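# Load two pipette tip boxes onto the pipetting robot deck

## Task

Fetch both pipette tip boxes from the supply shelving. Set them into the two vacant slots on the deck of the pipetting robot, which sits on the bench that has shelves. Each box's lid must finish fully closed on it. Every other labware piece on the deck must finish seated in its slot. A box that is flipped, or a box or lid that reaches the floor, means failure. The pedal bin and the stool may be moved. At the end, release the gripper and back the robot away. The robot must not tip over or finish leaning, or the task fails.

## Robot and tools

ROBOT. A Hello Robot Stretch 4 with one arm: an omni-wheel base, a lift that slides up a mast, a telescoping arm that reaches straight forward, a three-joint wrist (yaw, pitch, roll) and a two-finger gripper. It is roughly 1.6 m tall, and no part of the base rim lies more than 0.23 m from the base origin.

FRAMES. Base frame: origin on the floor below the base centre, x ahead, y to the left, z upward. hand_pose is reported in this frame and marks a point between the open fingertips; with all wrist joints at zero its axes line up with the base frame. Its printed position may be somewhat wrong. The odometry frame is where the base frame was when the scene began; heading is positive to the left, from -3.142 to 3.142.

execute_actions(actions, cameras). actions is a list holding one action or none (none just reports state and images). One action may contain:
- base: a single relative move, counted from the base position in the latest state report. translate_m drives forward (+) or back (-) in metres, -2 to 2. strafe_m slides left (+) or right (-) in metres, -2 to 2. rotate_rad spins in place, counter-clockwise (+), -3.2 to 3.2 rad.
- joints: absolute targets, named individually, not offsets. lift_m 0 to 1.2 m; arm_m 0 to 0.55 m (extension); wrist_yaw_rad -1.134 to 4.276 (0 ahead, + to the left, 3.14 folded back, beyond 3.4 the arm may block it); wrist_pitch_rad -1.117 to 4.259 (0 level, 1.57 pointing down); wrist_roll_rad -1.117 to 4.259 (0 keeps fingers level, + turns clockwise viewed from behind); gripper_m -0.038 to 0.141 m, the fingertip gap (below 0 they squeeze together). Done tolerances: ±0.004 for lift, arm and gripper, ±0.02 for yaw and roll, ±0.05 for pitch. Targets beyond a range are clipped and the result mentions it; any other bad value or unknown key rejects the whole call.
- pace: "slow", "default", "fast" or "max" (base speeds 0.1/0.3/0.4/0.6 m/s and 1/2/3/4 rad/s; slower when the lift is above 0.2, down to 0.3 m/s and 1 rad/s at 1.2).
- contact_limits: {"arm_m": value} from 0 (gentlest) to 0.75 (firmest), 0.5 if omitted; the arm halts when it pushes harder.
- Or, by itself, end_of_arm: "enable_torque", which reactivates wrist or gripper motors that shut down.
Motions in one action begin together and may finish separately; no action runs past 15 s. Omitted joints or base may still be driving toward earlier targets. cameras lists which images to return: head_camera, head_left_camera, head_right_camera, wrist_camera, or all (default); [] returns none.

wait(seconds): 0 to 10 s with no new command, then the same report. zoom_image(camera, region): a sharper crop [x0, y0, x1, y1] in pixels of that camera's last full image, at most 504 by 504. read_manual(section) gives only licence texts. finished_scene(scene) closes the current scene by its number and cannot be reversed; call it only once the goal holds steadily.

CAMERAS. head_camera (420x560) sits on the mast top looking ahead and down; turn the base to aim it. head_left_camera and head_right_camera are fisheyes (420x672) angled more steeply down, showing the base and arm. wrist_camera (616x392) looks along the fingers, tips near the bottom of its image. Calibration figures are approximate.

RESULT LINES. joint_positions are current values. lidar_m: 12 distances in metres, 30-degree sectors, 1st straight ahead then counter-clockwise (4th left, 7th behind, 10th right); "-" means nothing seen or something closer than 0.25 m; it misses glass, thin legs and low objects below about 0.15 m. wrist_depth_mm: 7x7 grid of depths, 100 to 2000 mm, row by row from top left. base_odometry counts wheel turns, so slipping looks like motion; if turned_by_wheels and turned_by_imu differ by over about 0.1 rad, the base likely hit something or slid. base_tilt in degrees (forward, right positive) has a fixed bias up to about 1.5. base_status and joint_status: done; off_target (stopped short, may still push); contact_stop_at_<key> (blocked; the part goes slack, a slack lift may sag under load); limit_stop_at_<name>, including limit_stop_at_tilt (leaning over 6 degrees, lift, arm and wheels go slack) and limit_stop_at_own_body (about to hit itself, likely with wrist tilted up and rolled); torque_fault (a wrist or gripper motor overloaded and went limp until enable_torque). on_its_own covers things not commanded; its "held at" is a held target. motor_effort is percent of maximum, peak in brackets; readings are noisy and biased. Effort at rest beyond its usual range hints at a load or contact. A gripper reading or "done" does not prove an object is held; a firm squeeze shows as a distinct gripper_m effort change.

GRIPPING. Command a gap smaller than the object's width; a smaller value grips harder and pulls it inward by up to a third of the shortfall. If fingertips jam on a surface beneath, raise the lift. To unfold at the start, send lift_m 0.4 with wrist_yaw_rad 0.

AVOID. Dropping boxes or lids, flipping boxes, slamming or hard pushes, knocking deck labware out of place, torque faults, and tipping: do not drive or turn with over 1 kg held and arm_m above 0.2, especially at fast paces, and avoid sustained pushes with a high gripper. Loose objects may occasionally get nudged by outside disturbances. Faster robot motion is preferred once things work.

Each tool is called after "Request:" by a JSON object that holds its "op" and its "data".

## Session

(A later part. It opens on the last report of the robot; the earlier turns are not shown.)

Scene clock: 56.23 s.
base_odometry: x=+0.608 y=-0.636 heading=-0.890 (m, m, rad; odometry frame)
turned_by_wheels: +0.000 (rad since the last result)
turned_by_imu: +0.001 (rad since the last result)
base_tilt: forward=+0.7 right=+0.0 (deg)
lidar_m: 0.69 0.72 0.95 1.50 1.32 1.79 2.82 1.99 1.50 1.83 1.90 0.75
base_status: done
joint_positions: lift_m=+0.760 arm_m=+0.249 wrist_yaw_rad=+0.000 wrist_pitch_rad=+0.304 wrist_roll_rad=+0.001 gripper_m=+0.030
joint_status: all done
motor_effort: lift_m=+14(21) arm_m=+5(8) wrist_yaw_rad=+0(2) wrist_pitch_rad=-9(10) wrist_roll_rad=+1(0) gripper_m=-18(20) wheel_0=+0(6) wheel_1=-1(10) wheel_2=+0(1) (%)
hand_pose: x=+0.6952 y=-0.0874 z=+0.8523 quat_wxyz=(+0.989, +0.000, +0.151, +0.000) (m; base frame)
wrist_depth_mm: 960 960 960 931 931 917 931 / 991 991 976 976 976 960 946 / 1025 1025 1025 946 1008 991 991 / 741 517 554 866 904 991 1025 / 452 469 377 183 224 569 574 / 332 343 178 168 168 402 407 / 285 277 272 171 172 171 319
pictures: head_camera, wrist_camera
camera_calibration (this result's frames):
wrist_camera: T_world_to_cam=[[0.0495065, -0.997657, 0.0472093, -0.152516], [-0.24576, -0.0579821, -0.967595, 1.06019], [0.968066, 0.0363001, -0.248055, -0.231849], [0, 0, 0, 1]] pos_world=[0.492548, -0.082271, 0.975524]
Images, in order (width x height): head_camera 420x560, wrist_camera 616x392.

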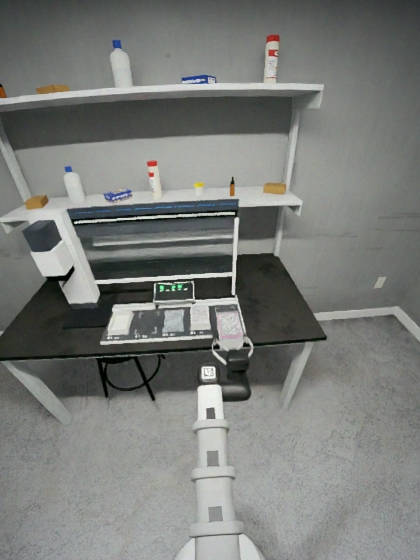

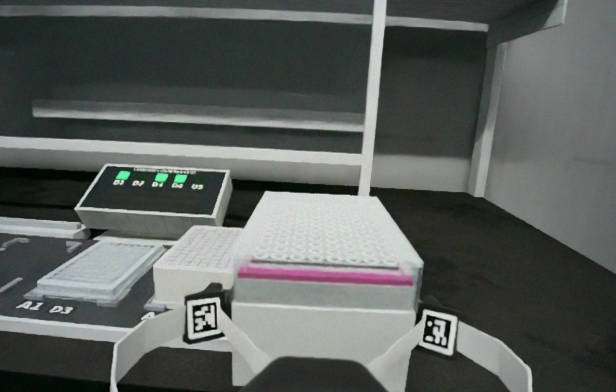

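Request:
{"op": "execute_actions", "data": {"actions": [{"joints":{"arm_m":0.39},"pace":"slow"}], "cameras": []}}

Request:
{"op": "execute_actions", "data": {"actions": [{"joints":{"lift_m":0.735},"pace":"slow"}]}}

Request:
{"op": "zoom_image", "data": {"camera": "head_camera", "region": [160, 280, 260, 360]}}

Scene clock: 62.40 s.
base_odometry: x=+0.608 y=-0.636 heading=-0.890 (m, m, rad; odometry frame)
turned_by_wheels: +0.000 (rad since the last result)
turned_by_imu: +0.001 (rad since the last result)
base_tilt: forward=+0.6 right=+0.1 (deg)
lidar_m: 0.69 0.73 0.98 1.54 1.31 1.83 2.82 1.99 1.53 1.82 1.91 0.73
base_status: not commanded
joint_positions: lift_m=+0.760 arm_m=+0.389 wrist_yaw_rad=+0.000 wrist_pitch_rad=+0.304 wrist_roll_rad=+0.001 gripper_m=+0.030
joint_status: all done
motor_effort: lift_m=+15(14) arm_m=+6(4) wrist_yaw_rad=+1(0) wrist_pitch_rad=-8(9) wrist_roll_rad=+0(0) gripper_m=-19(19) wheel_0=+0(0) wheel_1=-1(1) wheel_2=+0(0) (%)
hand_pose: x=+0.8352 y=-0.0874 z=+0.8523 quat_wxyz=(+0.989, +0.000, +0.151, +0.000) (m; base frame)
wrist_depth_mm: 820 820 809 809 809 809 809 / 854 842 854 842 820 820 842 / 891 891 866 878 866 866 842 / 415 415 661 418 820 842 878 / 370 370 480 184 224 574 574 / 334 271 179 167 168 399 404 / 255 204 227 171 172 171 319
pictures: none
No camera images: the call's "cameras" was empty. Leave "cameras" out to get every camera's image.

Scene clock: 63.40 s.
base_odometry: x=+0.608 y=-0.636 heading=-0.890 (m, m, rad; odometry frame)
turned_by_wheels: +0.000 (rad since the last result)
turned_by_imu: +0.000 (rad since the last result)
base_tilt: forward=+0.6 right=+0.1 (deg)
lidar_m: 0.69 0.72 0.97 1.50 1.32 1.80 2.81 2.05 1.51 1.84 1.90 0.73
base_status: not commanded
joint_positions: lift_m=+0.735 arm_m=+0.389 wrist_yaw_rad=+0.000 wrist_pitch_rad=+0.304 wrist_roll_rad=+0.001 gripper_m=+0.030
joint_status: all done
motor_effort: lift_m=+14(14) arm_m=+6(6) wrist_yaw_rad=+1(1) wrist_pitch_rad=-10(9) wrist_roll_rad=+0(1) gripper_m=-18(17) wheel_0=+1(0) wheel_1=-1(1) wheel_2=+0(0) (%)
hand_pose: x=+0.8352 y=-0.0874 z=+0.8274 quat_wxyz=(+0.989, +0.000, +0.151, +0.000) (m; base frame)
wrist_depth_mm: 831 820 831 820 809 809 798 / 854 842 842 854 820 809 820 / 891 878 854 854 854 866 842 / 384 387 647 750 715 831 891 / 366 355 375 184 224 496 512 / 281 226 178 167 168 353 359 / 211 198 204 171 172 170 279
pictures: head_camera, head_left_camera, head_right_camera, wrist_camera
camera_calibration (this result's frames):
wrist_camera: T_world_to_cam=[[0.0493699, -0.997664, 0.0472095, -0.158191], [-0.245768, -0.0579486, -0.967595, 1.07044], [0.968071, 0.0361674, -0.248055, -0.373559], [0, 0, 0, 1]] pos_world=[0.63252, -0.082281, 0.950555]
Images, in order (width x height): head_camera 420x560, head_left_camera 420x672, head_right_camera 420x672, wrist_camera 616x392.

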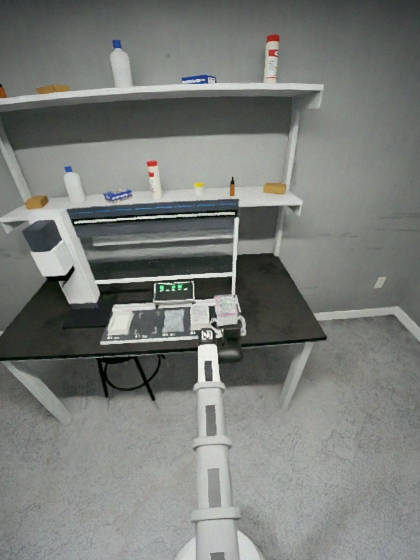

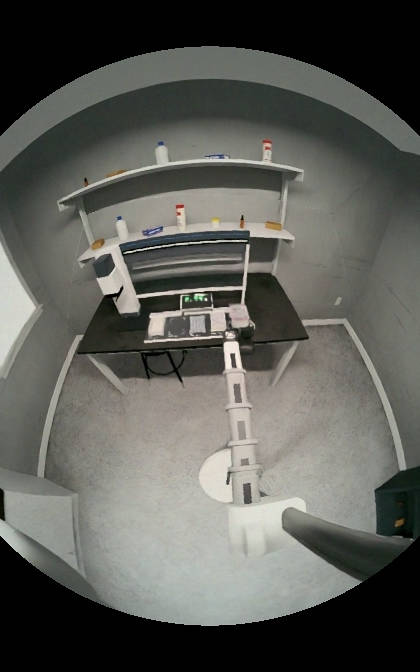

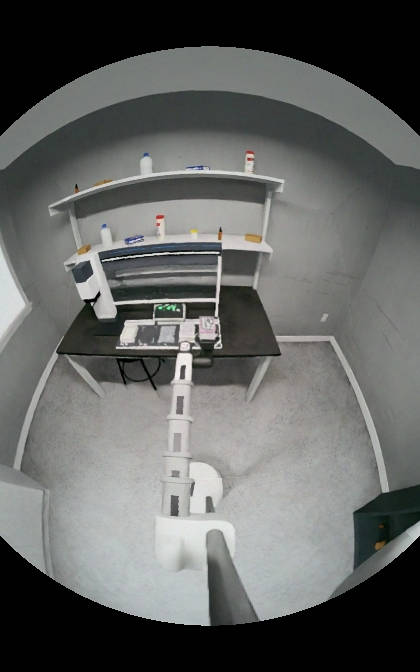

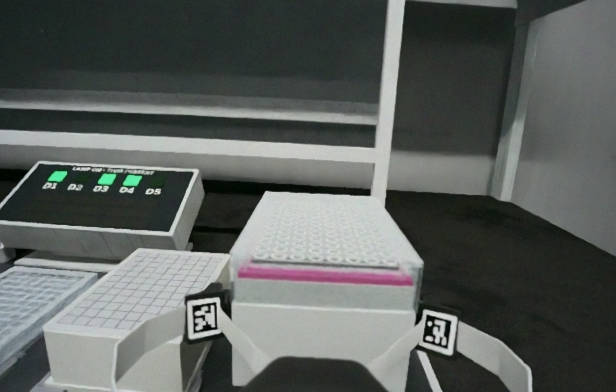

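Region (160, 280, 260, 360) of head_camera's 420x560 image, scaled by 5.040, with more detail than that image has; it fills the top 403 rows of this view, and the rest is white.

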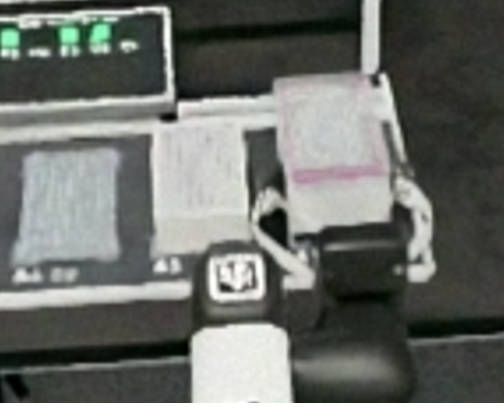

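Request:
{"op": "execute_actions", "data": {"actions": [{"joints":{"arm_m":0.404},"pace":"slow"}], "cameras": []}}

Request:
{"op": "execute_actions", "data": {"actions": [{"joints":{"lift_m":0.72},"pace":"slow"}], "cameras": ["wrist_camera","head_camera"]}}

Request:
{"op": "zoom_image", "data": {"camera": "head_camera", "region": [160, 280, 260, 360]}}

Scene clock: 66.00 s.
base_odometry: x=+0.608 y=-0.636 heading=-0.890 (m, m, rad; odometry frame)
turned_by_wheels: +0.000 (rad since the last result)
turned_by_imu: +0.001 (rad since the last result)
base_tilt: forward=+0.6 right=+0.2 (deg)
lidar_m: 0.68 0.72 0.98 1.50 1.33 1.80 2.81 2.02 1.54 1.83 1.88 0.72
base_status: not commanded
joint_positions: lift_m=+0.735 arm_m=+0.403 wrist_yaw_rad=+0.000 wrist_pitch_rad=+0.304 wrist_roll_rad=+0.001 gripper_m=+0.030
joint_status: all done
motor_effort: lift_m=+14(14) arm_m=+6(4) wrist_yaw_rad=+1(1) wrist_pitch_rad=-10(10) wrist_roll_rad=+0(0) gripper_m=-17(18) wheel_0=+0(0) wheel_1=-1(1) wheel_2=+0(0) (%)
hand_pose: x=+0.8492 y=-0.0874 z=+0.8274 quat_wxyz=(+0.989, +0.000, +0.151, +0.000) (m; base frame)
wrist_depth_mm: 809 820 809 798 788 788 778 / 831 820 820 809 820 809 820 / 854 866 866 854 854 831 831 / 373 377 647 768 788 831 866 / 355 342 382 184 225 504 512 / 281 226 178 168 168 351 355 / 188 184 203 171 172 170 278
pictures: none
No camera images: the call's "cameras" was empty. Leave "cameras" out to get every camera's image.

Scene clock: 66.83 s.
base_odometry: x=+0.608 y=-0.636 heading=-0.890 (m, m, rad; odometry frame)
turned_by_wheels: +0.000 (rad since the last result)
turned_by_imu: +0.000 (rad since the last result)
base_tilt: forward=+0.7 right=+0.1 (deg)
lidar_m: 0.68 0.73 0.97 1.52 1.33 1.79 2.82 2.02 1.53 1.84 1.91 0.72
base_status: not commanded
joint_positions: lift_m=+0.720 arm_m=+0.403 wrist_yaw_rad=+0.000 wrist_pitch_rad=+0.304 wrist_roll_rad=+0.001 gripper_m=+0.030
joint_status: all done
motor_effort: lift_m=+14(14) arm_m=+6(6) wrist_yaw_rad=+1(1) wrist_pitch_rad=-9(9) wrist_roll_rad=+0(1) gripper_m=-18(19) wheel_0=+1(0) wheel_1=-1(1) wheel_2=+0(0) (%)
hand_pose: x=+0.8492 y=-0.0874 z=+0.8124 quat_wxyz=(+0.989, +0.000, +0.151, +0.000) (m; base frame)
wrist_depth_mm: 798 820 798 809 798 778 768 / 842 831 842 820 820 809 809 / 866 842 854 842 842 854 842 / 355 357 591 691 715 778 854 / 351 278 286 184 224 455 473 / 206 201 178 168 168 324 327 / 185 183 203 171 172 171 264
pictures: head_camera, wrist_camera
camera_calibration (this result's frames):
wrist_camera: T_world_to_cam=[[0.0493697, -0.997664, 0.0472094, -0.158174], [-0.245768, -0.0579484, -0.967595, 1.05936], [0.968071, 0.0361673, -0.248055, -0.390829], [0, 0, 0, 1]] pos_world=[0.646517, -0.082281, 0.935552]
Images, in order (width x height): head_camera 420x560, wrist_camera 616x392.

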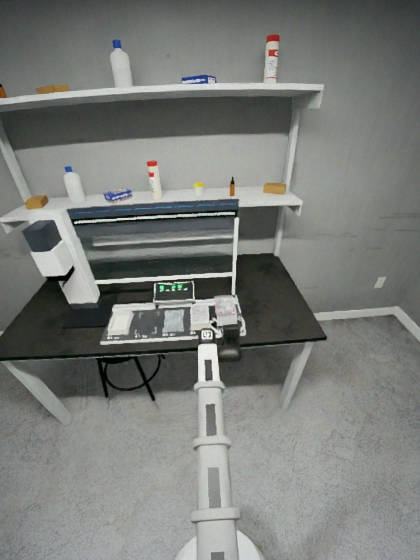

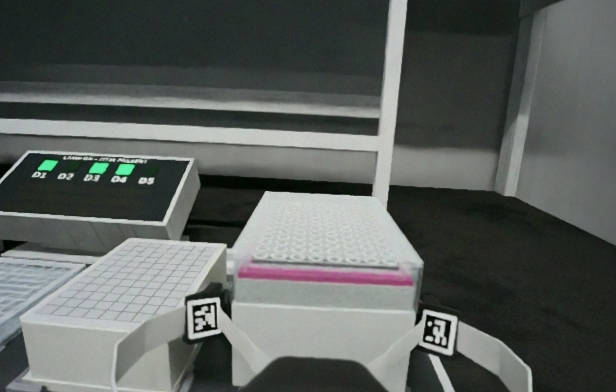

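Region (160, 280, 260, 360) of head_camera's 420x560 image, scaled by 5.040, with more detail than that image has; it fills the top 403 rows of this view, and the rest is white.

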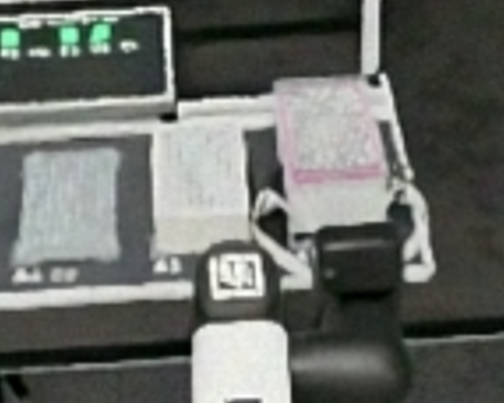

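Request:
{"op": "execute_actions", "data": {"actions": [{"joints":{"lift_m":0.709},"pace":"slow"}], "cameras": ["wrist_camera","head_camera"]}}

Request:
{"op": "zoom_image", "data": {"camera": "head_camera", "region": [160, 280, 260, 360]}}

Scene clock: 68.80 s.
base_odometry: x=+0.608 y=-0.636 heading=-0.890 (m, m, rad; odometry frame)
turned_by_wheels: +0.000 (rad since the last result)
turned_by_imu: +0.000 (rad since the last result)
base_tilt: forward=+0.7 right=+0.2 (deg)
lidar_m: 0.70 0.71 0.99 1.50 1.32 1.81 2.82 2.02 1.54 1.84 1.90 0.74
base_status: not commanded
joint_positions: lift_m=+0.709 arm_m=+0.403 wrist_yaw_rad=+0.000 wrist_pitch_rad=+0.304 wrist_roll_rad=+0.001 gripper_m=+0.030
joint_status: all done
motor_effort: lift_m=+14(15) arm_m=+6(6) wrist_yaw_rad=+1(1) wrist_pitch_rad=-10(10) wrist_roll_rad=+1(0) gripper_m=-18(18) wheel_0=+0(0) wheel_1=-1(1) wheel_2=+0(0) (%)
hand_pose: x=+0.8492 y=-0.0874 z=+0.8014 quat_wxyz=(+0.989, +0.000, +0.151, +0.000) (m; base frame)
wrist_depth_mm: 820 820 820 788 788 798 768 / 831 831 831 831 820 820 798 / 394 397 854 854 854 854 854 / 343 347 564 654 668 741 866 / 334 248 277 183 223 427 439 / 182 181 179 168 169 303 304 / 185 183 189 171 172 170 246
pictures: head_camera, wrist_camera
camera_calibration (this result's frames):
wrist_camera: T_world_to_cam=[[0.0493697, -0.997664, 0.0472094, -0.157655], [-0.245768, -0.0579484, -0.967595, 1.04871], [0.968071, 0.0361674, -0.248055, -0.393561], [0, 0, 0, 1]] pos_world=[0.646518, -0.082281, 0.924548]
Images, in order (width x height): head_camera 420x560, wrist_camera 616x392.

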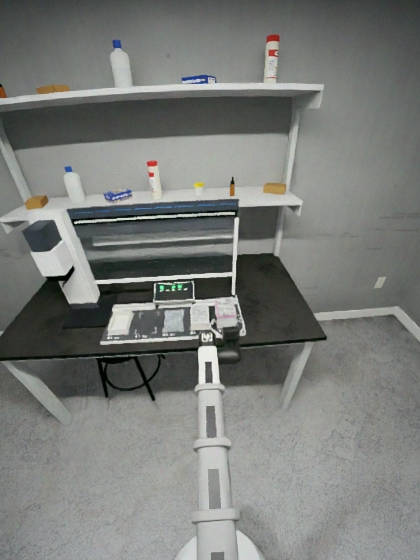

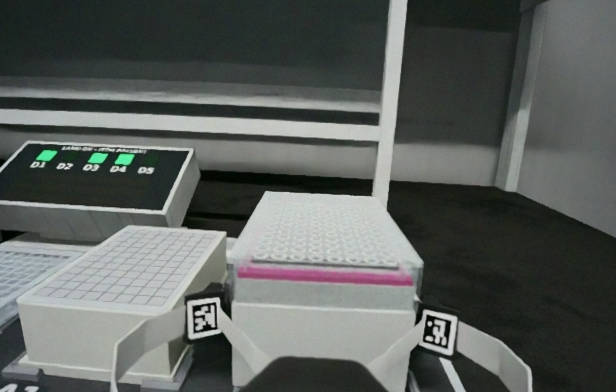

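Region (160, 280, 260, 360) of head_camera's 420x560 image, scaled by 5.040, with more detail than that image has; it fills the top 403 rows of this view, and the rest is white.

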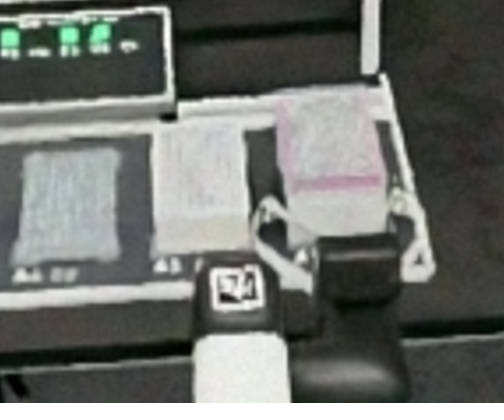

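Request:
{"op": "execute_actions", "data": {"actions": [{"joints":{"arm_m":0.409},"pace":"slow"}], "cameras": []}}

Request:
{"op": "execute_actions", "data": {"actions": [{"joints":{"lift_m":0.702},"pace":"slow"}], "cameras": ["wrist_camera","head_camera"]}}

Request:
{"op": "zoom_image", "data": {"camera": "head_camera", "region": [160, 280, 260, 360]}}

Scene clock: 71.23 s.
base_odometry: x=+0.608 y=-0.636 heading=-0.890 (m, m, rad; odometry frame)
turned_by_wheels: +0.000 (rad since the last result)
turned_by_imu: +0.001 (rad since the last result)
base_tilt: forward=+0.6 right=+0.1 (deg)
lidar_m: 0.69 0.71 0.97 1.52 1.34 1.78 2.81 2.03 1.53 1.82 1.91 0.73
base_status: not commanded
joint_positions: lift_m=+0.709 arm_m=+0.408 wrist_yaw_rad=+0.000 wrist_pitch_rad=+0.304 wrist_roll_rad=+0.001 gripper_m=+0.030
joint_status: all done
motor_effort: lift_m=+14(14) arm_m=+6(7) wrist_yaw_rad=+1(1) wrist_pitch_rad=-11(9) wrist_roll_rad=-1(0) gripper_m=-20(18) wheel_0=+1(1) wheel_1=-1(1) wheel_2=+0(0) (%)
hand_pose: x=+0.8542 y=-0.0874 z=+0.8014 quat_wxyz=(+0.989, +0.000, +0.151, +0.000) (m; base frame)
wrist_depth_mm: 820 809 788 778 768 778 778 / 831 831 809 809 820 809 798 / 389 389 866 866 842 831 831 / 342 343 564 647 668 723 854 / 345 247 276 183 224 427 436 / 176 181 178 167 167 304 306 / 179 177 189 171 173 170 246
pictures: none
No camera images: the call's "cameras" was empty. Leave "cameras" out to get every camera's image.

Scene clock: 71.90 s.
base_odometry: x=+0.608 y=-0.636 heading=-0.890 (m, m, rad; odometry frame)
turned_by_wheels: +0.000 (rad since the last result)
turned_by_imu: +0.000 (rad since the last result)
base_tilt: forward=+0.6 right=+0.2 (deg)
lidar_m: 0.69 0.71 0.99 1.51 1.32 1.79 2.81 2.02 1.53 1.83 1.91 0.72
base_status: not commanded
joint_positions: lift_m=+0.703 arm_m=+0.408 wrist_yaw_rad=+0.000 wrist_pitch_rad=+0.299 wrist_roll_rad=+0.001 gripper_m=+0.030
joint_status: all done
motor_effort: lift_m=+12(15) arm_m=+6(6) wrist_yaw_rad=+2(1) wrist_pitch_rad=+4(8) wrist_roll_rad=+0(0) gripper_m=-19(18) wheel_0=+1(0) wheel_1=-1(1) wheel_2=+0(0) (%)
hand_pose: x=+0.8545 y=-0.0875 z=+0.7958 quat_wxyz=(+0.989, +0.000, +0.149, +0.000) (m; base frame)
wrist_depth_mm: 831 809 809 809 778 798 778 / 831 820 831 820 798 820 809 / 392 389 854 854 842 820 831 / 338 342 559 654 668 732 854 / 327 239 267 183 223 427 433 / 174 176 178 167 168 297 301 / 177 177 183 171 174 165 240
pictures: head_camera, wrist_camera
camera_calibration (this result's frames):
wrist_camera: T_world_to_cam=[[0.0489625, -0.997674, 0.0474262, -0.157534], [-0.241484, -0.0578989, -0.968676, 1.0418], [0.969169, 0.0359762, -0.243757, -0.404515], [0, 0, 0, 1]] pos_world=[0.651336, -0.0822954, 0.918039]
Images, in order (width x height): head_camera 420x560, wrist_camera 616x392.

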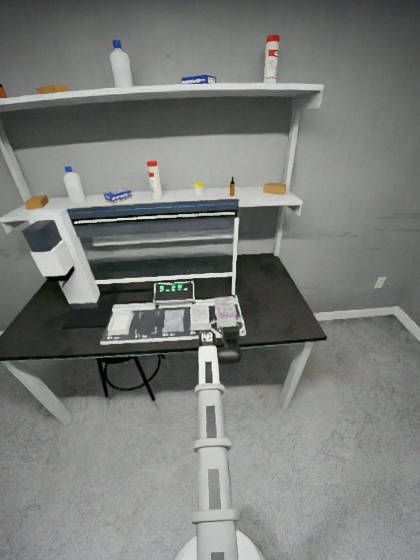

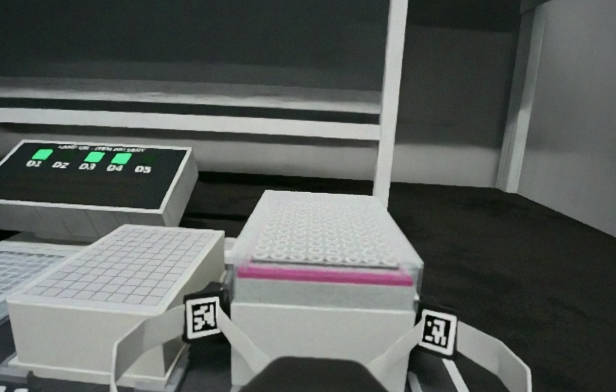

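Region (160, 280, 260, 360) of head_camera's 420x560 image, scaled by 5.040, with more detail than that image has; it fills the top 403 rows of this view, and the rest is white.

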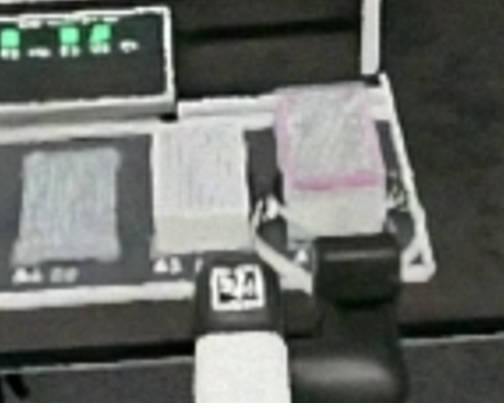

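Request:
{"op": "zoom_image", "data": {"camera": "wrist_camera", "region": [130, 300, 480, 392]}}

Request:
{"op": "zoom_image", "data": {"camera": "head_camera", "region": [200, 290, 250, 340]}}

Region (130, 300, 480, 392) of wrist_camera's 616x392 image, scaled by 1.440; it fills the top 132 rows of this view, and the rest is white.

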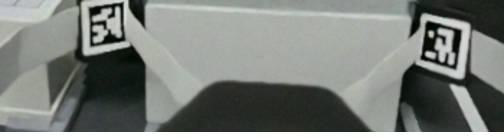

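Region (200, 290, 250, 340) of head_camera's 420x560 image, scaled by 10.080, with more detail than that image has.

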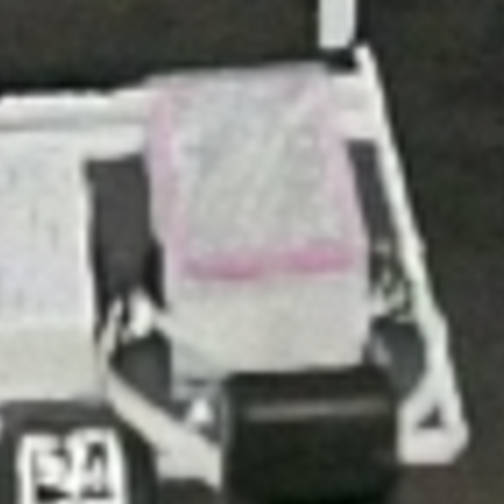

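Request:
{"op": "execute_actions", "data": {"actions": [{"joints":{"lift_m":0.711},"pace":"slow"}], "cameras": []}}

Request:
{"op": "execute_actions", "data": {"actions": [{"base":{"strafe_m":-0.005},"pace":"slow"}], "cameras": ["wrist_camera"]}}

Request:
{"op": "execute_actions", "data": {"actions": [{"joints":{"lift_m":0.702},"pace":"slow"}], "cameras": ["wrist_camera","head_camera"]}}

Request:
{"op": "zoom_image", "data": {"camera": "wrist_camera", "region": [130, 300, 480, 392]}}

Scene clock: 74.20 s.
base_odometry: x=+0.608 y=-0.636 heading=-0.890 (m, m, rad; odometry frame)
turned_by_wheels: +0.000 (rad since the last result)
turned_by_imu: +0.000 (rad since the last result)
base_tilt: forward=+0.6 right=+0.1 (deg)
lidar_m: 0.69 0.72 0.97 1.53 1.34 1.79 2.82 2.01 1.54 1.84 1.92 0.75
base_status: not commanded
joint_positions: lift_m=+0.711 arm_m=+0.408 wrist_yaw_rad=+0.000 wrist_pitch_rad=+0.303 wrist_roll_rad=+0.001 gripper_m=+0.030
joint_status: all done
motor_effort: lift_m=+25(24) arm_m=+6(6) wrist_yaw_rad=+1(1) wrist_pitch_rad=-9(10) wrist_roll_rad=+0(1) gripper_m=-17(20) wheel_0=+0(1) wheel_1=-1(1) wheel_2=+0(0) (%)
hand_pose: x=+0.8542 y=-0.0875 z=+0.8026 quat_wxyz=(+0.989, +0.000, +0.151, +0.000) (m; base frame)
wrist_depth_mm: 809 809 798 809 788 768 768 / 842 831 831 831 820 809 809 / 389 389 854 854 842 842 831 / 342 347 559 661 683 741 866 / 349 249 278 184 224 433 442 / 177 183 178 168 168 304 309 / 179 177 189 171 172 170 247
pictures: none
No camera images: the call's "cameras" was empty. Leave "cameras" out to get every camera's image.

Scene clock: 74.90 s.
base_odometry: x=+0.604 y=-0.639 heading=-0.890 (m, m, rad; odometry frame)
turned_by_wheels: +0.000 (rad since the last result)
turned_by_imu: +0.000 (rad since the last result)
base_tilt: forward=+0.7 right=+0.2 (deg)
lidar_m: 0.69 0.73 0.98 1.54 1.30 1.81 2.81 2.01 1.53 1.82 1.88 0.71
base_status: done
joint_positions: lift_m=+0.711 arm_m=+0.408 wrist_yaw_rad=+0.000 wrist_pitch_rad=+0.303 wrist_roll_rad=+0.001 gripper_m=+0.030
joint_status: not commanded
motor_effort: lift_m=+25(25) arm_m=+6(6) wrist_yaw_rad=+1(1) wrist_pitch_rad=-8(9) wrist_roll_rad=+0(0) gripper_m=-17(19) wheel_0=+2(7) wheel_1=-3(7) wheel_2=+0(1) (%)
hand_pose: x=+0.8542 y=-0.0874 z=+0.8026 quat_wxyz=(+0.989, +0.000, +0.151, +0.000) (m; base frame)
wrist_depth_mm: 820 798 798 798 788 788 768 / 831 820 831 798 798 809 798 / 392 389 866 854 854 842 842 / 338 343 603 654 609 732 866 / 347 250 276 183 224 433 442 / 177 183 179 168 168 304 307 / 179 177 189 171 172 171 248
pictures: wrist_camera
camera_calibration (this result's frames):
wrist_camera: T_world_to_cam=[[0.0492566, -0.997669, 0.0472227, -0.157902], [-0.245513, -0.0579237, -0.967661, 1.05095], [0.968141, 0.0360699, -0.247793, -0.39841], [0, 0, 0, 1]] pos_world=[0.651516, -0.0822883, 0.925694]
Images, in order (width x height): wrist_camera 616x392.

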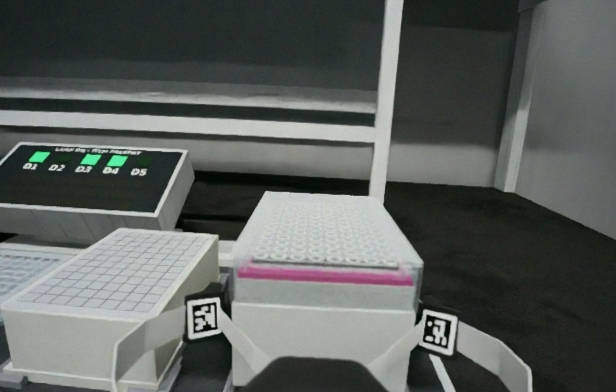

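Scene clock: 75.60 s.
base_odometry: x=+0.604 y=-0.639 heading=-0.890 (m, m, rad; odometry frame)
turned_by_wheels: +0.000 (rad since the last result)
turned_by_imu: +0.000 (rad since the last result)
base_tilt: forward=+0.6 right=+0.1 (deg)
lidar_m: 0.68 0.73 0.99 1.51 1.32 1.79 2.82 2.04 1.53 1.82 1.91 0.73
base_status: not commanded
joint_positions: lift_m=+0.702 arm_m=+0.408 wrist_yaw_rad=-0.001 wrist_pitch_rad=+0.303 wrist_roll_rad=+0.000 gripper_m=+0.030
joint_status: all done
motor_effort: lift_m=+14(24) arm_m=+6(6) wrist_yaw_rad=+3(3) wrist_pitch_rad=-6(10) wrist_roll_rad=+1(0) gripper_m=-17(17) wheel_0=+2(2) wheel_1=-3(3) wheel_2=+0(0) (%)
hand_pose: x=+0.8542 y=-0.0876 z=+0.7947 quat_wxyz=(+0.989, +0.000, +0.151, +0.000) (m; base frame)
wrist_depth_mm: 809 820 798 798 788 788 778 / 820 820 820 820 809 809 809 / 389 387 878 866 854 831 842 / 338 340 591 634 585 715 866 / 315 233 268 185 221 413 427 / 174 174 178 167 167 293 294 / 177 178 186 170 172 171 236
pictures: head_camera, wrist_camera
camera_calibration (this result's frames):
wrist_camera: T_world_to_cam=[[0.0485046, -0.997701, 0.0473242, -0.157174], [-0.244956, -0.0578152, -0.967809, 1.04294], [0.96832, 0.0353508, -0.247197, -0.40104], [0, 0, 0, 1]] pos_world=[0.651432, -0.0823382, 0.917665]
Images, in order (width x height): head_camera 420x560, wrist_camera 616x392.

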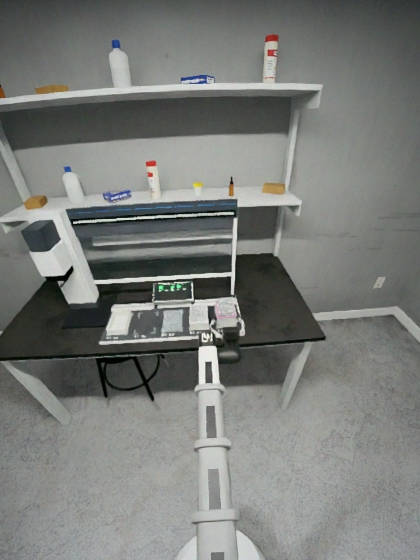

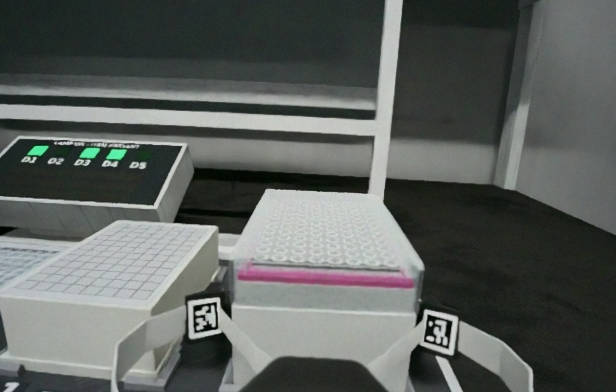

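Region (130, 300, 480, 392) of wrist_camera's 616x392 image, scaled by 1.440; it fills the top 132 rows of this view, and the rest is white.

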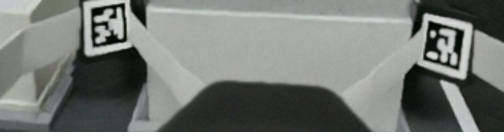

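Request:
{"op": "execute_actions", "data": {"actions": [{"joints":{"lift_m":0.697},"pace":"slow"}], "cameras": ["wrist_camera"]}}

Scene clock: 76.80 s.
base_odometry: x=+0.604 y=-0.639 heading=-0.890 (m, m, rad; odometry frame)
turned_by_wheels: +0.000 (rad since the last result)
turned_by_imu: +0.000 (rad since the last result)
base_tilt: forward=+0.6 right=+0.2 (deg)
lidar_m: 0.70 0.72 0.98 1.50 1.34 1.79 2.81 2.02 1.50 1.81 1.91 0.74
base_status: not commanded
joint_positions: lift_m=+0.698 arm_m=+0.408 wrist_yaw_rad=-0.003 wrist_pitch_rad=+0.299 wrist_roll_rad=+0.000 gripper_m=+0.030
joint_status: all done
motor_effort: lift_m=+11(13) arm_m=+6(6) wrist_yaw_rad=+10(11) wrist_pitch_rad=+2(6) wrist_roll_rad=+1(0) gripper_m=-17(18) wheel_0=+2(2) wheel_1=-3(4) wheel_2=+0(0) (%)
hand_pose: x=+0.8543 y=-0.0883 z=+0.7908 quat_wxyz=(+0.989, +0.000, +0.149, -0.002) (m; base frame)
wrist_depth_mm: 809 809 809 788 788 778 778 / 759 831 809 820 820 809 809 / 387 387 854 866 820 842 842 / 338 338 585 627 603 707 866 / 304 229 271 184 233 415 421 / 172 174 179 167 167 287 293 / 177 176 177 171 173 171 234
pictures: wrist_camera
camera_calibration (this result's frames):
wrist_camera: T_world_to_cam=[[0.0459416, -0.997809, 0.0476176, -0.155719], [-0.2419, -0.0573616, -0.968604, 1.03719], [0.969213, 0.0329806, -0.244006, -0.405542], [0, 0, 0, 1]] pos_world=[0.651107, -0.0825076, 0.913086]
Images, in order (width x height): wrist_camera 616x392.

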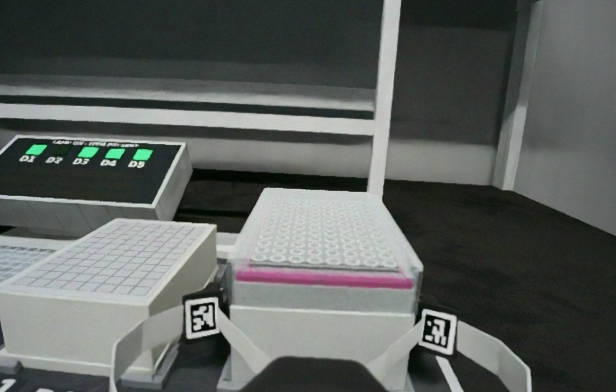

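Request:
{"op": "execute_actions", "data": {"actions": [{"joints":{"gripper_m":0.095,"arm_m":0.400,"lift_m":0.701},"pace":"slow"}], "cameras": ["wrist_camera"]}}

Scene clock: 80.17 s.
base_odometry: x=+0.604 y=-0.639 heading=-0.890 (m, m, rad; odometry frame)
turned_by_wheels: +0.000 (rad since the last result)
turned_by_imu: +0.001 (rad since the last result)
base_tilt: forward=+0.6 right=+0.1 (deg)
lidar_m: 0.67 0.72 0.96 1.49 1.35 1.80 2.81 1.99 1.50 1.83 1.90 0.73
base_status: not commanded
joint_positions: lift_m=+0.701 arm_m=+0.401 wrist_yaw_rad=-0.002 wrist_pitch_rad=+0.302 wrist_roll_rad=+0.000 gripper_m=+0.095
joint_status: all done
motor_effort: lift_m=+24(23) arm_m=-3(9) wrist_yaw_rad=+8(11) wrist_pitch_rad=-6(8) wrist_roll_rad=+0(1) gripper_m=-2(16) wheel_0=+2(2) wheel_1=-3(3) wheel_2=-1(0) (%)
hand_pose: x=+0.8467 y=-0.0881 z=+0.7929 quat_wxyz=(+0.989, +0.000, +0.151, -0.001) (m; base frame)
wrist_depth_mm: 809 809 798 798 788 778 788 / 820 831 820 831 820 809 809 / 397 397 866 866 866 854 842 / 345 349 585 621 634 699 866 / 301 229 270 187 343 407 418 / 181 181 185 176 177 287 291 / 184 183 185 144 183 212 233
pictures: wrist_camera
camera_calibration (this result's frames):
wrist_camera: T_world_to_cam=[[0.0469211, -0.99777, 0.0474755, -0.155958], [-0.24478, -0.0575638, -0.967868, 1.0393], [0.968443, 0.0337923, -0.246935, -0.394657], [0, 0, 0, 1]] pos_world=[0.643921, -0.0824472, 0.915859]
Images, in order (width x height): wrist_camera 616x392.

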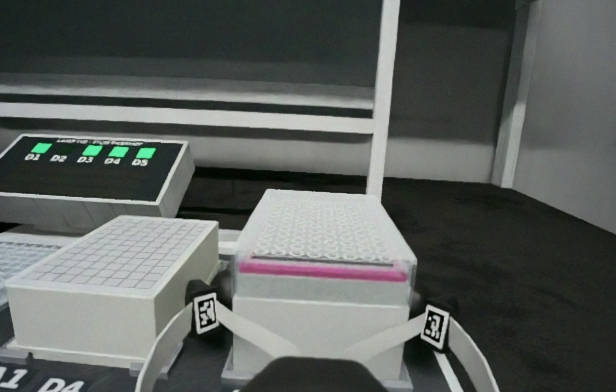

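Request:
{"op": "execute_actions", "data": {"actions": [{"joints":{"gripper_m":0.092,"arm_m":0.30,"lift_m":0.706},"pace":"slow","contact_limits":{"arm_m":0.2}}], "cameras": ["wrist_camera"]}}

Scene clock: 83.23 s.
base_odometry: x=+0.604 y=-0.639 heading=-0.890 (m, m, rad; odometry frame)
turned_by_wheels: +0.000 (rad since the last result)
turned_by_imu: +0.001 (rad since the last result)
base_tilt: forward=+0.6 right=+0.1 (deg)
lidar_m: 0.69 0.72 0.96 1.52 1.34 1.83 2.82 1.99 1.52 1.81 1.89 0.76
base_status: not commanded
joint_positions: lift_m=+0.706 arm_m=+0.301 wrist_yaw_rad=+0.000 wrist_pitch_rad=+0.302 wrist_roll_rad=+0.000 gripper_m=+0.092
joint_status: all done
motor_effort: lift_m=+24(25) arm_m=-6(6) wrist_yaw_rad=+1(8) wrist_pitch_rad=-7(6) wrist_roll_rad=+0(1) gripper_m=-1(2) wheel_0=+2(2) wheel_1=-3(3) wheel_2=+0(0) (%)
contact_limits: arm_m 0.2
hand_pose: x=+0.7473 y=-0.0874 z=+0.7979 quat_wxyz=(+0.989, +0.000, +0.151, +0.000) (m; base frame)
wrist_depth_mm: 904 904 917 891 891 866 878 / 904 917 931 917 904 904 891 / 960 488 960 946 960 946 917 / 436 439 445 334 668 723 960 / 329 282 293 272 377 421 436 / 248 250 197 265 252 297 301 / 210 211 219 148 217 229 242
pictures: wrist_camera
camera_calibration (this result's frames):
wrist_camera: T_world_to_cam=[[0.0493569, -0.997652, 0.0474834, -0.152674], [-0.244485, -0.0581631, -0.967907, 1.01958], [0.968396, 0.0361639, -0.246782, -0.297083], [0, 0, 0, 1]] pos_world=[0.544502, -0.0822696, 0.920793]
Images, in order (width x height): wrist_camera 616x392.

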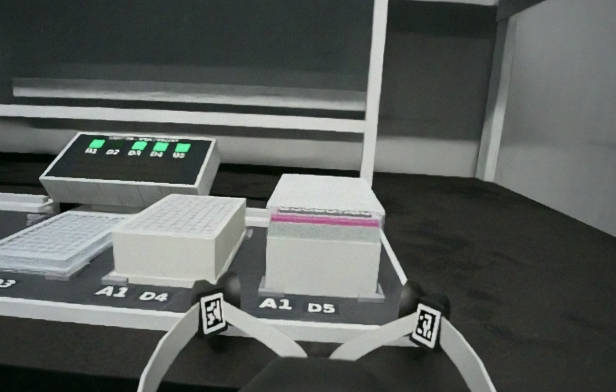

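Request:
{"op": "execute_actions", "data": {"actions": [{"joints":{"arm_m":0.0,"gripper_m":0.14},"pace":"fast"}], "cameras": []}}

Request:
{"op": "execute_actions", "data": {"actions": [{"base":{"rotate_rad":-1.32},"joints":{"lift_m":0.48},"pace":"fast"}], "cameras": ["head_right_camera"]}}

Request:
{"op": "execute_actions", "data": {"actions": [{"base":{"strafe_m":-1.45},"pace":"fast"}], "cameras": ["head_camera","wrist_camera"]}}

Scene clock: 88.87 s.
base_odometry: x=+0.604 y=-0.639 heading=-0.890 (m, m, rad; odometry frame)
turned_by_wheels: +0.000 (rad since the last result)
turned_by_imu: +0.001 (rad since the last result)
base_tilt: forward=+0.6 right=+0.1 (deg)
lidar_m: 0.69 0.70 0.96 1.51 1.34 1.82 2.81 2.00 1.53 1.82 1.90 0.74
base_status: not commanded
joint_positions: lift_m=+0.706 arm_m=+0.001 wrist_yaw_rad=+0.000 wrist_pitch_rad=+0.302 wrist_roll_rad=+0.000 gripper_m=+0.140
joint_status: all done
motor_effort: lift_m=+24(25) arm_m=-6(6) wrist_yaw_rad=+1(0) wrist_pitch_rad=-5(7) wrist_roll_rad=+0(0) gripper_m=+0(4) wheel_0=+2(2) wheel_1=-3(3) wheel_2=+0(0) (%)
hand_pose: x=+0.4474 y=-0.0875 z=+0.7979 quat_wxyz=(+0.989, +0.000, +0.151, +0.000) (m; base frame)
wrist_depth_mm: 1205 1160 1160 1138 1138 1160 1138 / 1182 1229 1205 1160 1182 1138 1205 / 809 1229 759 1229 1229 1205 1229 / 539 549 564 564 691 723 1255 / 634 544 544 539 535 517 525 / 1025 1281 215 1464 1336 216 564 / 1182 1255 1308 150 1308 1281 946
pictures: none
No camera images: the call's "cameras" was empty. Leave "cameras" out to get every camera's image.

Scene clock: 90.60 s.
base_odometry: x=+0.604 y=-0.639 heading=-2.210 (m, m, rad; odometry frame)
turned_by_wheels: -1.320 (rad since the last result)
turned_by_imu: -1.334 (rad since the last result)
base_tilt: forward=+0.7 right=+0.2 (deg)
lidar_m: 1.82 0.85 0.70 0.69 0.82 1.89 1.35 1.45 2.49 2.81 1.65 1.52
base_status: done
joint_positions: lift_m=+0.480 arm_m=+0.001 wrist_yaw_rad=+0.000 wrist_pitch_rad=+0.302 wrist_roll_rad=+0.000 gripper_m=+0.140
joint_status: all done
motor_effort: lift_m=+14(23) arm_m=-5(6) wrist_yaw_rad=+1(0) wrist_pitch_rad=-5(6) wrist_roll_rad=+1(0) gripper_m=-1(0) wheel_0=+2(9) wheel_1=+3(12) wheel_2=+0(10) (%)
hand_pose: x=+0.4474 y=-0.0874 z=+0.5728 quat_wxyz=(+0.989, +0.000, +0.150, +0.000) (m; base frame)
wrist_depth_mm: 1499 1756 1576 1499 1430 1366 1281 / 1537 1756 1661 1618 1499 1397 1336 / 1537 1863 1756 1618 1499 1430 1336 / 1618 1921 1863 1661 1537 1499 1336 / 1537 1708 1756 1756 1618 1537 1308 / 1205 1138 214 1281 1336 216 1205 / 946 946 1008 150 976 976 1042
pictures: head_right_camera
Images, in order (width x height): head_right_camera 420x672.

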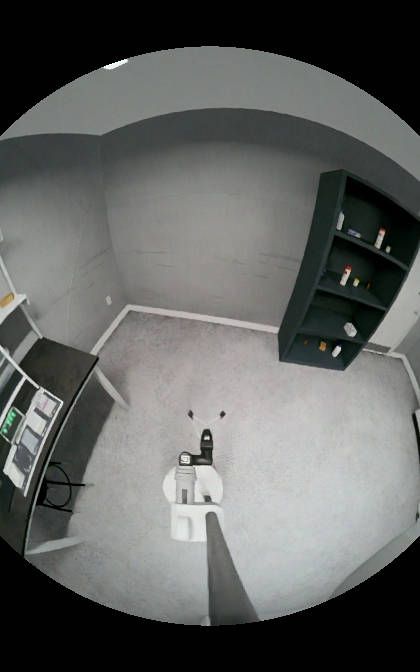

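Scene clock: 95.37 s.
base_odometry: x=-0.560 y=+0.226 heading=-2.210 (m, m, rad; odometry frame)
turned_by_wheels: +0.000 (rad since the last result)
turned_by_imu: -0.001 (rad since the last result)
base_tilt: forward=+0.6 right=+0.2 (deg)
lidar_m: 1.01 1.20 2.12 2.10 1.90 1.59 1.59 1.65 1.38 1.35 1.77 1.03
base_status: done
joint_positions: lift_m=+0.480 arm_m=+0.001 wrist_yaw_rad=+0.000 wrist_pitch_rad=+0.302 wrist_roll_rad=+0.000 gripper_m=+0.140
joint_status: not commanded
motor_effort: lift_m=+14(14) arm_m=-6(6) wrist_yaw_rad=+1(1) wrist_pitch_rad=-5(4) wrist_roll_rad=+1(1) gripper_m=+0(1) wheel_0=-2(15) wheel_1=+1(13) wheel_2=+0(3) (%)
hand_pose: x=+0.4474 y=-0.0874 z=+0.5728 quat_wxyz=(+0.989, +0.000, +0.150, +0.000) (m; base frame)
wrist_depth_mm: 1499 1025 1255 1160 1138 1060 1008 / 1576 1060 1336 1229 1182 1098 1042 / 1661 1078 1336 1281 1205 1138 1060 / 1708 1138 1397 1281 820 1182 1118 / 1576 1182 1430 1366 1308 1205 1160 / 1182 1078 215 1138 1042 217 1160 / 931 946 991 149 917 991 1060
pictures: head_camera, wrist_camera
camera_calibration (this result's frames):
wrist_camera: T_world_to_cam=[[0.04925, -0.997657, 0.0474945, -0.127167], [-0.244271, -0.0581395, -0.967963, 0.728325], [0.968456, 0.0360707, -0.246561, -0.0623261], [0, 0, 0, 1]] pos_world=[0.244531, -0.0822766, 0.695664]
Images, in order (width x height): head_camera 420x560, wrist_camera 616x392.

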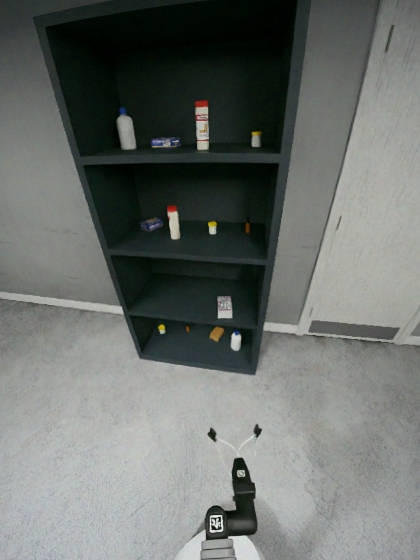

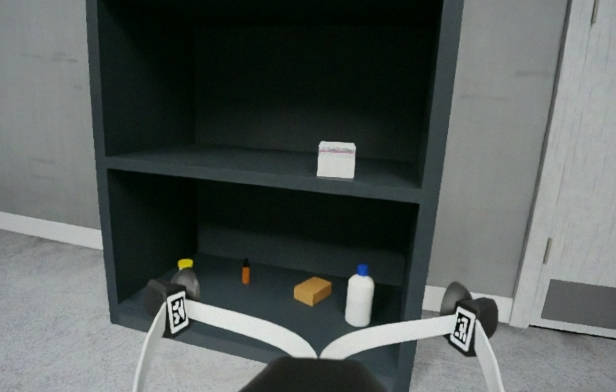

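Request:
{"op": "execute_actions", "data": {"actions": [{"base":{"translate_m":0.3},"joints":{"arm_m":0.2}}], "cameras": ["head_camera","wrist_camera"]}}

Scene clock: 98.47 s.
base_odometry: x=-0.738 y=-0.015 heading=-2.210 (m, m, rad; odometry frame)
turned_by_wheels: +0.000 (rad since the last result)
turned_by_imu: +0.000 (rad since the last result)
base_tilt: forward=+0.7 right=+0.1 (deg)
lidar_m: 0.73 0.85 2.31 2.05 2.36 1.89 1.91 1.82 1.42 1.42 1.46 0.75
base_status: done
joint_positions: lift_m=+0.480 arm_m=+0.199 wrist_yaw_rad=+0.000 wrist_pitch_rad=+0.302 wrist_roll_rad=+0.000 gripper_m=+0.140
joint_status: all done
motor_effort: lift_m=+15(14) arm_m=+6(6) wrist_yaw_rad=+1(0) wrist_pitch_rad=-5(7) wrist_roll_rad=+1(1) gripper_m=+0(1) wheel_0=+3(7) wheel_1=+3(8) wheel_2=-2(10) (%)
hand_pose: x=+0.6454 y=-0.0874 z=+0.5728 quat_wxyz=(+0.989, +0.000, +0.150, +0.000) (m; base frame)
wrist_depth_mm: 676 820 778 732 699 654 399 / 691 866 809 750 723 683 389 / 715 878 866 788 741 691 377 / 569 603 621 569 621 585 357 / 676 418 392 379 379 433 343 / 741 904 214 854 334 216 307 / 759 854 866 149 831 424 309
pictures: head_camera, wrist_camera
camera_calibration (this result's frames):
wrist_camera: T_world_to_cam=[[0.0495103, -0.997644, 0.0474966, -0.137013], [-0.244215, -0.0582037, -0.967973, 0.776644], [0.968456, 0.0363252, -0.246522, -0.254075], [0, 0, 0, 1]] pos_world=[0.442513, -0.0822576, 0.695643]
Images, in order (width x height): head_camera 420x560, wrist_camera 616x392.

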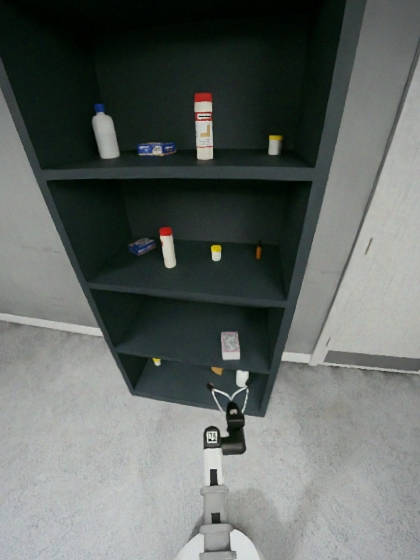

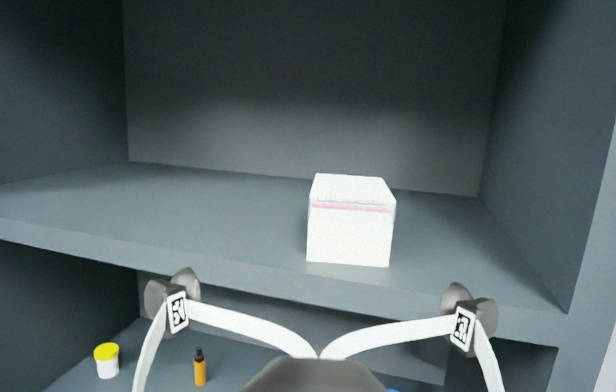

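Request:
{"op": "execute_actions", "data": {"actions": [{"base":{"strafe_m":-0.028},"joints":{"arm_m":0.31,"lift_m":0.466}}], "cameras": ["wrist_camera"]}}

Request:
{"op": "execute_actions", "data": {"actions": [{"joints":{"arm_m":0.40,"lift_m":0.463,"gripper_m":0.12},"pace":"slow"}], "cameras": ["wrist_camera"]}}

Scene clock: 101.40 s.
base_odometry: x=-0.761 y=+0.002 heading=-2.210 (m, m, rad; odometry frame)
turned_by_wheels: +0.000 (rad since the last result)
turned_by_imu: +0.000 (rad since the last result)
base_tilt: forward=+0.7 right=+0.1 (deg)
lidar_m: 0.70 0.85 2.31 2.06 2.40 1.92 1.91 1.82 1.40 1.39 1.43 0.73
base_status: done
joint_positions: lift_m=+0.466 arm_m=+0.309 wrist_yaw_rad=+0.000 wrist_pitch_rad=+0.302 wrist_roll_rad=+0.000 gripper_m=+0.140
joint_status: all done
motor_effort: lift_m=+14(14) arm_m=+6(6) wrist_yaw_rad=+1(2) wrist_pitch_rad=-5(5) wrist_roll_rad=+1(1) gripper_m=-2(1) wheel_0=+1(8) wheel_1=+0(8) wheel_2=+0(3) (%)
hand_pose: x=+0.7553 y=-0.0874 z=+0.5588 quat_wxyz=(+0.989, +0.000, +0.150, +0.000) (m; base frame)
wrist_depth_mm: 691 732 661 627 597 564 394 / 699 741 699 661 615 574 377 / 707 788 723 676 627 591 364 / 512 539 564 473 634 569 347 / 332 345 355 264 355 394 336 / 496 277 215 268 267 217 281 / 732 809 820 149 223 214 220
pictures: wrist_camera
camera_calibration (this result's frames):
wrist_camera: T_world_to_cam=[[0.0494569, -0.997646, 0.0474972, -0.14177], [-0.244204, -0.0581907, -0.967976, 0.789991], [0.968462, 0.0362741, -0.246507, -0.364028], [0, 0, 0, 1]] pos_world=[0.552478, -0.0822614, 0.681691]
Images, in order (width x height): wrist_camera 616x392.

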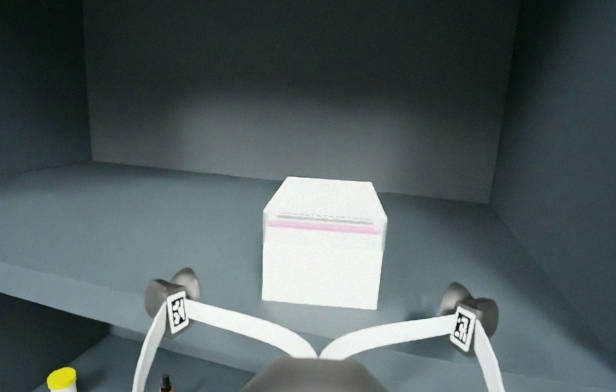

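Scene clock: 103.57 s.
base_odometry: x=-0.761 y=+0.002 heading=-2.210 (m, m, rad; odometry frame)
turned_by_wheels: +0.000 (rad since the last result)
turned_by_imu: +0.000 (rad since the last result)
base_tilt: forward=+0.7 right=+0.1 (deg)
lidar_m: 0.73 0.85 2.32 2.08 2.36 1.89 1.90 1.84 1.39 1.39 1.43 0.73
base_status: not commanded
joint_positions: lift_m=+0.463 arm_m=+0.399 wrist_yaw_rad=-0.001 wrist_pitch_rad=+0.302 wrist_roll_rad=+0.000 gripper_m=+0.120
joint_status: all done
motor_effort: lift_m=+14(14) arm_m=+6(8) wrist_yaw_rad=+2(2) wrist_pitch_rad=-5(4) wrist_roll_rad=+0(1) gripper_m=-2(1) wheel_0=+1(0) wheel_1=-1(1) wheel_2=+0(0) (%)
hand_pose: x=+0.8452 y=-0.0876 z=+0.5559 quat_wxyz=(+0.989, +0.000, +0.150, +0.000) (m; base frame)
wrist_depth_mm: 654 627 580 549 517 484 436 / 668 640 603 564 525 500 424 / 683 676 621 580 549 517 410 / 500 517 559 580 564 525 397 / 325 338 345 196 324 384 359 / 238 242 190 177 174 256 274 / 192 192 191 143 182 204 214
pictures: wrist_camera
camera_calibration (this result's frames):
wrist_camera: T_world_to_cam=[[0.0488015, -0.997679, 0.0474967, -0.145704], [-0.244252, -0.0580302, -0.967974, 0.809105], [0.968483, 0.0356374, -0.246517, -0.451876], [0, 0, 0, 1]] pos_world=[0.64237, -0.0823091, 0.678718]
Images, in order (width x height): wrist_camera 616x392.

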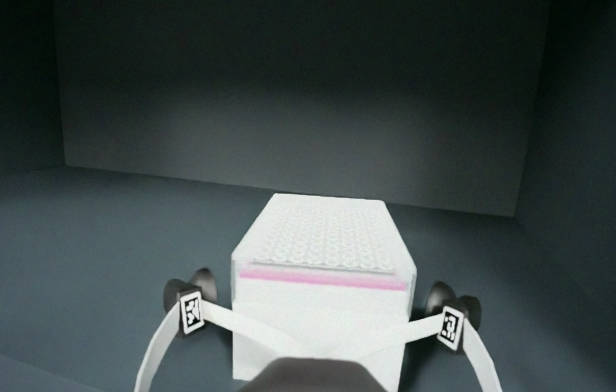

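Request:
{"op": "execute_actions", "data": {"actions": [{"joints":{"gripper_m":0.03}}], "cameras": []}}

Request:
{"op": "execute_actions", "data": {"actions": [{"joints":{"lift_m":0.5},"pace":"slow"}], "cameras": ["wrist_camera"]}}

Scene clock: 106.07 s.
base_odometry: x=-0.761 y=+0.002 heading=-2.210 (m, m, rad; odometry frame)
turned_by_wheels: +0.000 (rad since the last result)
turned_by_imu: +0.001 (rad since the last result)
base_tilt: forward=+0.8 right=+0.1 (deg)
lidar_m: 0.72 0.84 2.28 2.06 2.39 1.89 1.92 1.83 1.41 1.37 1.41 0.74
base_status: not commanded
joint_positions: lift_m=+0.463 arm_m=+0.399 wrist_yaw_rad=+0.000 wrist_pitch_rad=+0.303 wrist_roll_rad=+0.000 gripper_m=+0.030
joint_status: all done
motor_effort: lift_m=+14(14) arm_m=+6(6) wrist_yaw_rad=+1(3) wrist_pitch_rad=-9(10) wrist_roll_rad=+1(0) gripper_m=-17(18) wheel_0=+0(1) wheel_1=-1(1) wheel_2=+0(0) (%)
hand_pose: x=+0.8452 y=-0.0874 z=+0.5554 quat_wxyz=(+0.989, +0.000, +0.151, +0.000) (m; base frame)
wrist_depth_mm: 661 634 580 544 512 484 442 / 668 647 609 564 530 500 430 / 691 676 621 580 549 512 413 / 500 525 544 580 549 525 399 / 324 338 342 183 319 382 357 / 237 244 176 167 167 268 273 / 192 186 181 170 171 164 213
pictures: none
No camera images: the call's "cameras" was empty. Leave "cameras" out to get every camera's image.

Scene clock: 107.20 s.
base_odometry: x=-0.761 y=+0.002 heading=-2.210 (m, m, rad; odometry frame)
turned_by_wheels: +0.000 (rad since the last result)
turned_by_imu: +0.000 (rad since the last result)
base_tilt: forward=+0.7 right=+0.1 (deg)
lidar_m: 0.72 0.85 2.29 2.08 2.39 1.89 1.91 1.83 1.41 1.40 1.44 0.75
base_status: not commanded
joint_positions: lift_m=+0.500 arm_m=+0.399 wrist_yaw_rad=+0.000 wrist_pitch_rad=+0.304 wrist_roll_rad=+0.000 gripper_m=+0.030
joint_status: all done
motor_effort: lift_m=+25(25) arm_m=+6(6) wrist_yaw_rad=+1(1) wrist_pitch_rad=-11(10) wrist_roll_rad=+1(1) gripper_m=-18(17) wheel_0=+0(0) wheel_1=-1(1) wheel_2=+0(0) (%)
hand_pose: x=+0.8452 y=-0.0874 z=+0.5915 quat_wxyz=(+0.988, +0.000, +0.151, +0.000) (m; base frame)
wrist_depth_mm: 647 627 585 544 512 484 445 / 661 654 603 559 535 504 427 / 683 668 615 585 549 512 418 / 627 654 627 597 564 530 397 / 404 421 427 183 402 477 377 / 298 309 176 168 166 338 325 / 240 234 228 170 171 163 274
pictures: wrist_camera
camera_calibration (this result's frames):
wrist_camera: T_world_to_cam=[[0.049394, -0.997653, 0.0474143, -0.147701], [-0.245841, -0.0581559, -0.967564, 0.844659], [0.968051, 0.0361354, -0.248137, -0.441694], [0, 0, 0, 1]] pos_world=[0.64253, -0.0822718, 0.714664]
Images, in order (width x height): wrist_camera 616x392.

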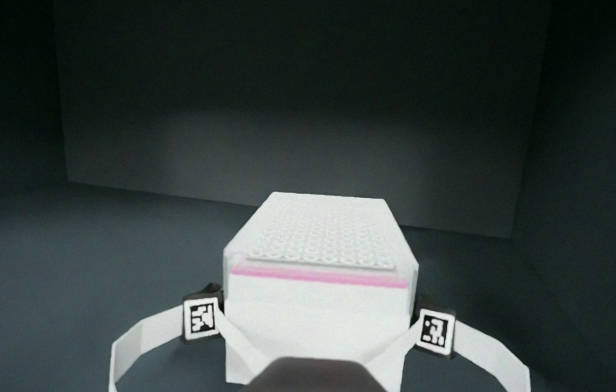

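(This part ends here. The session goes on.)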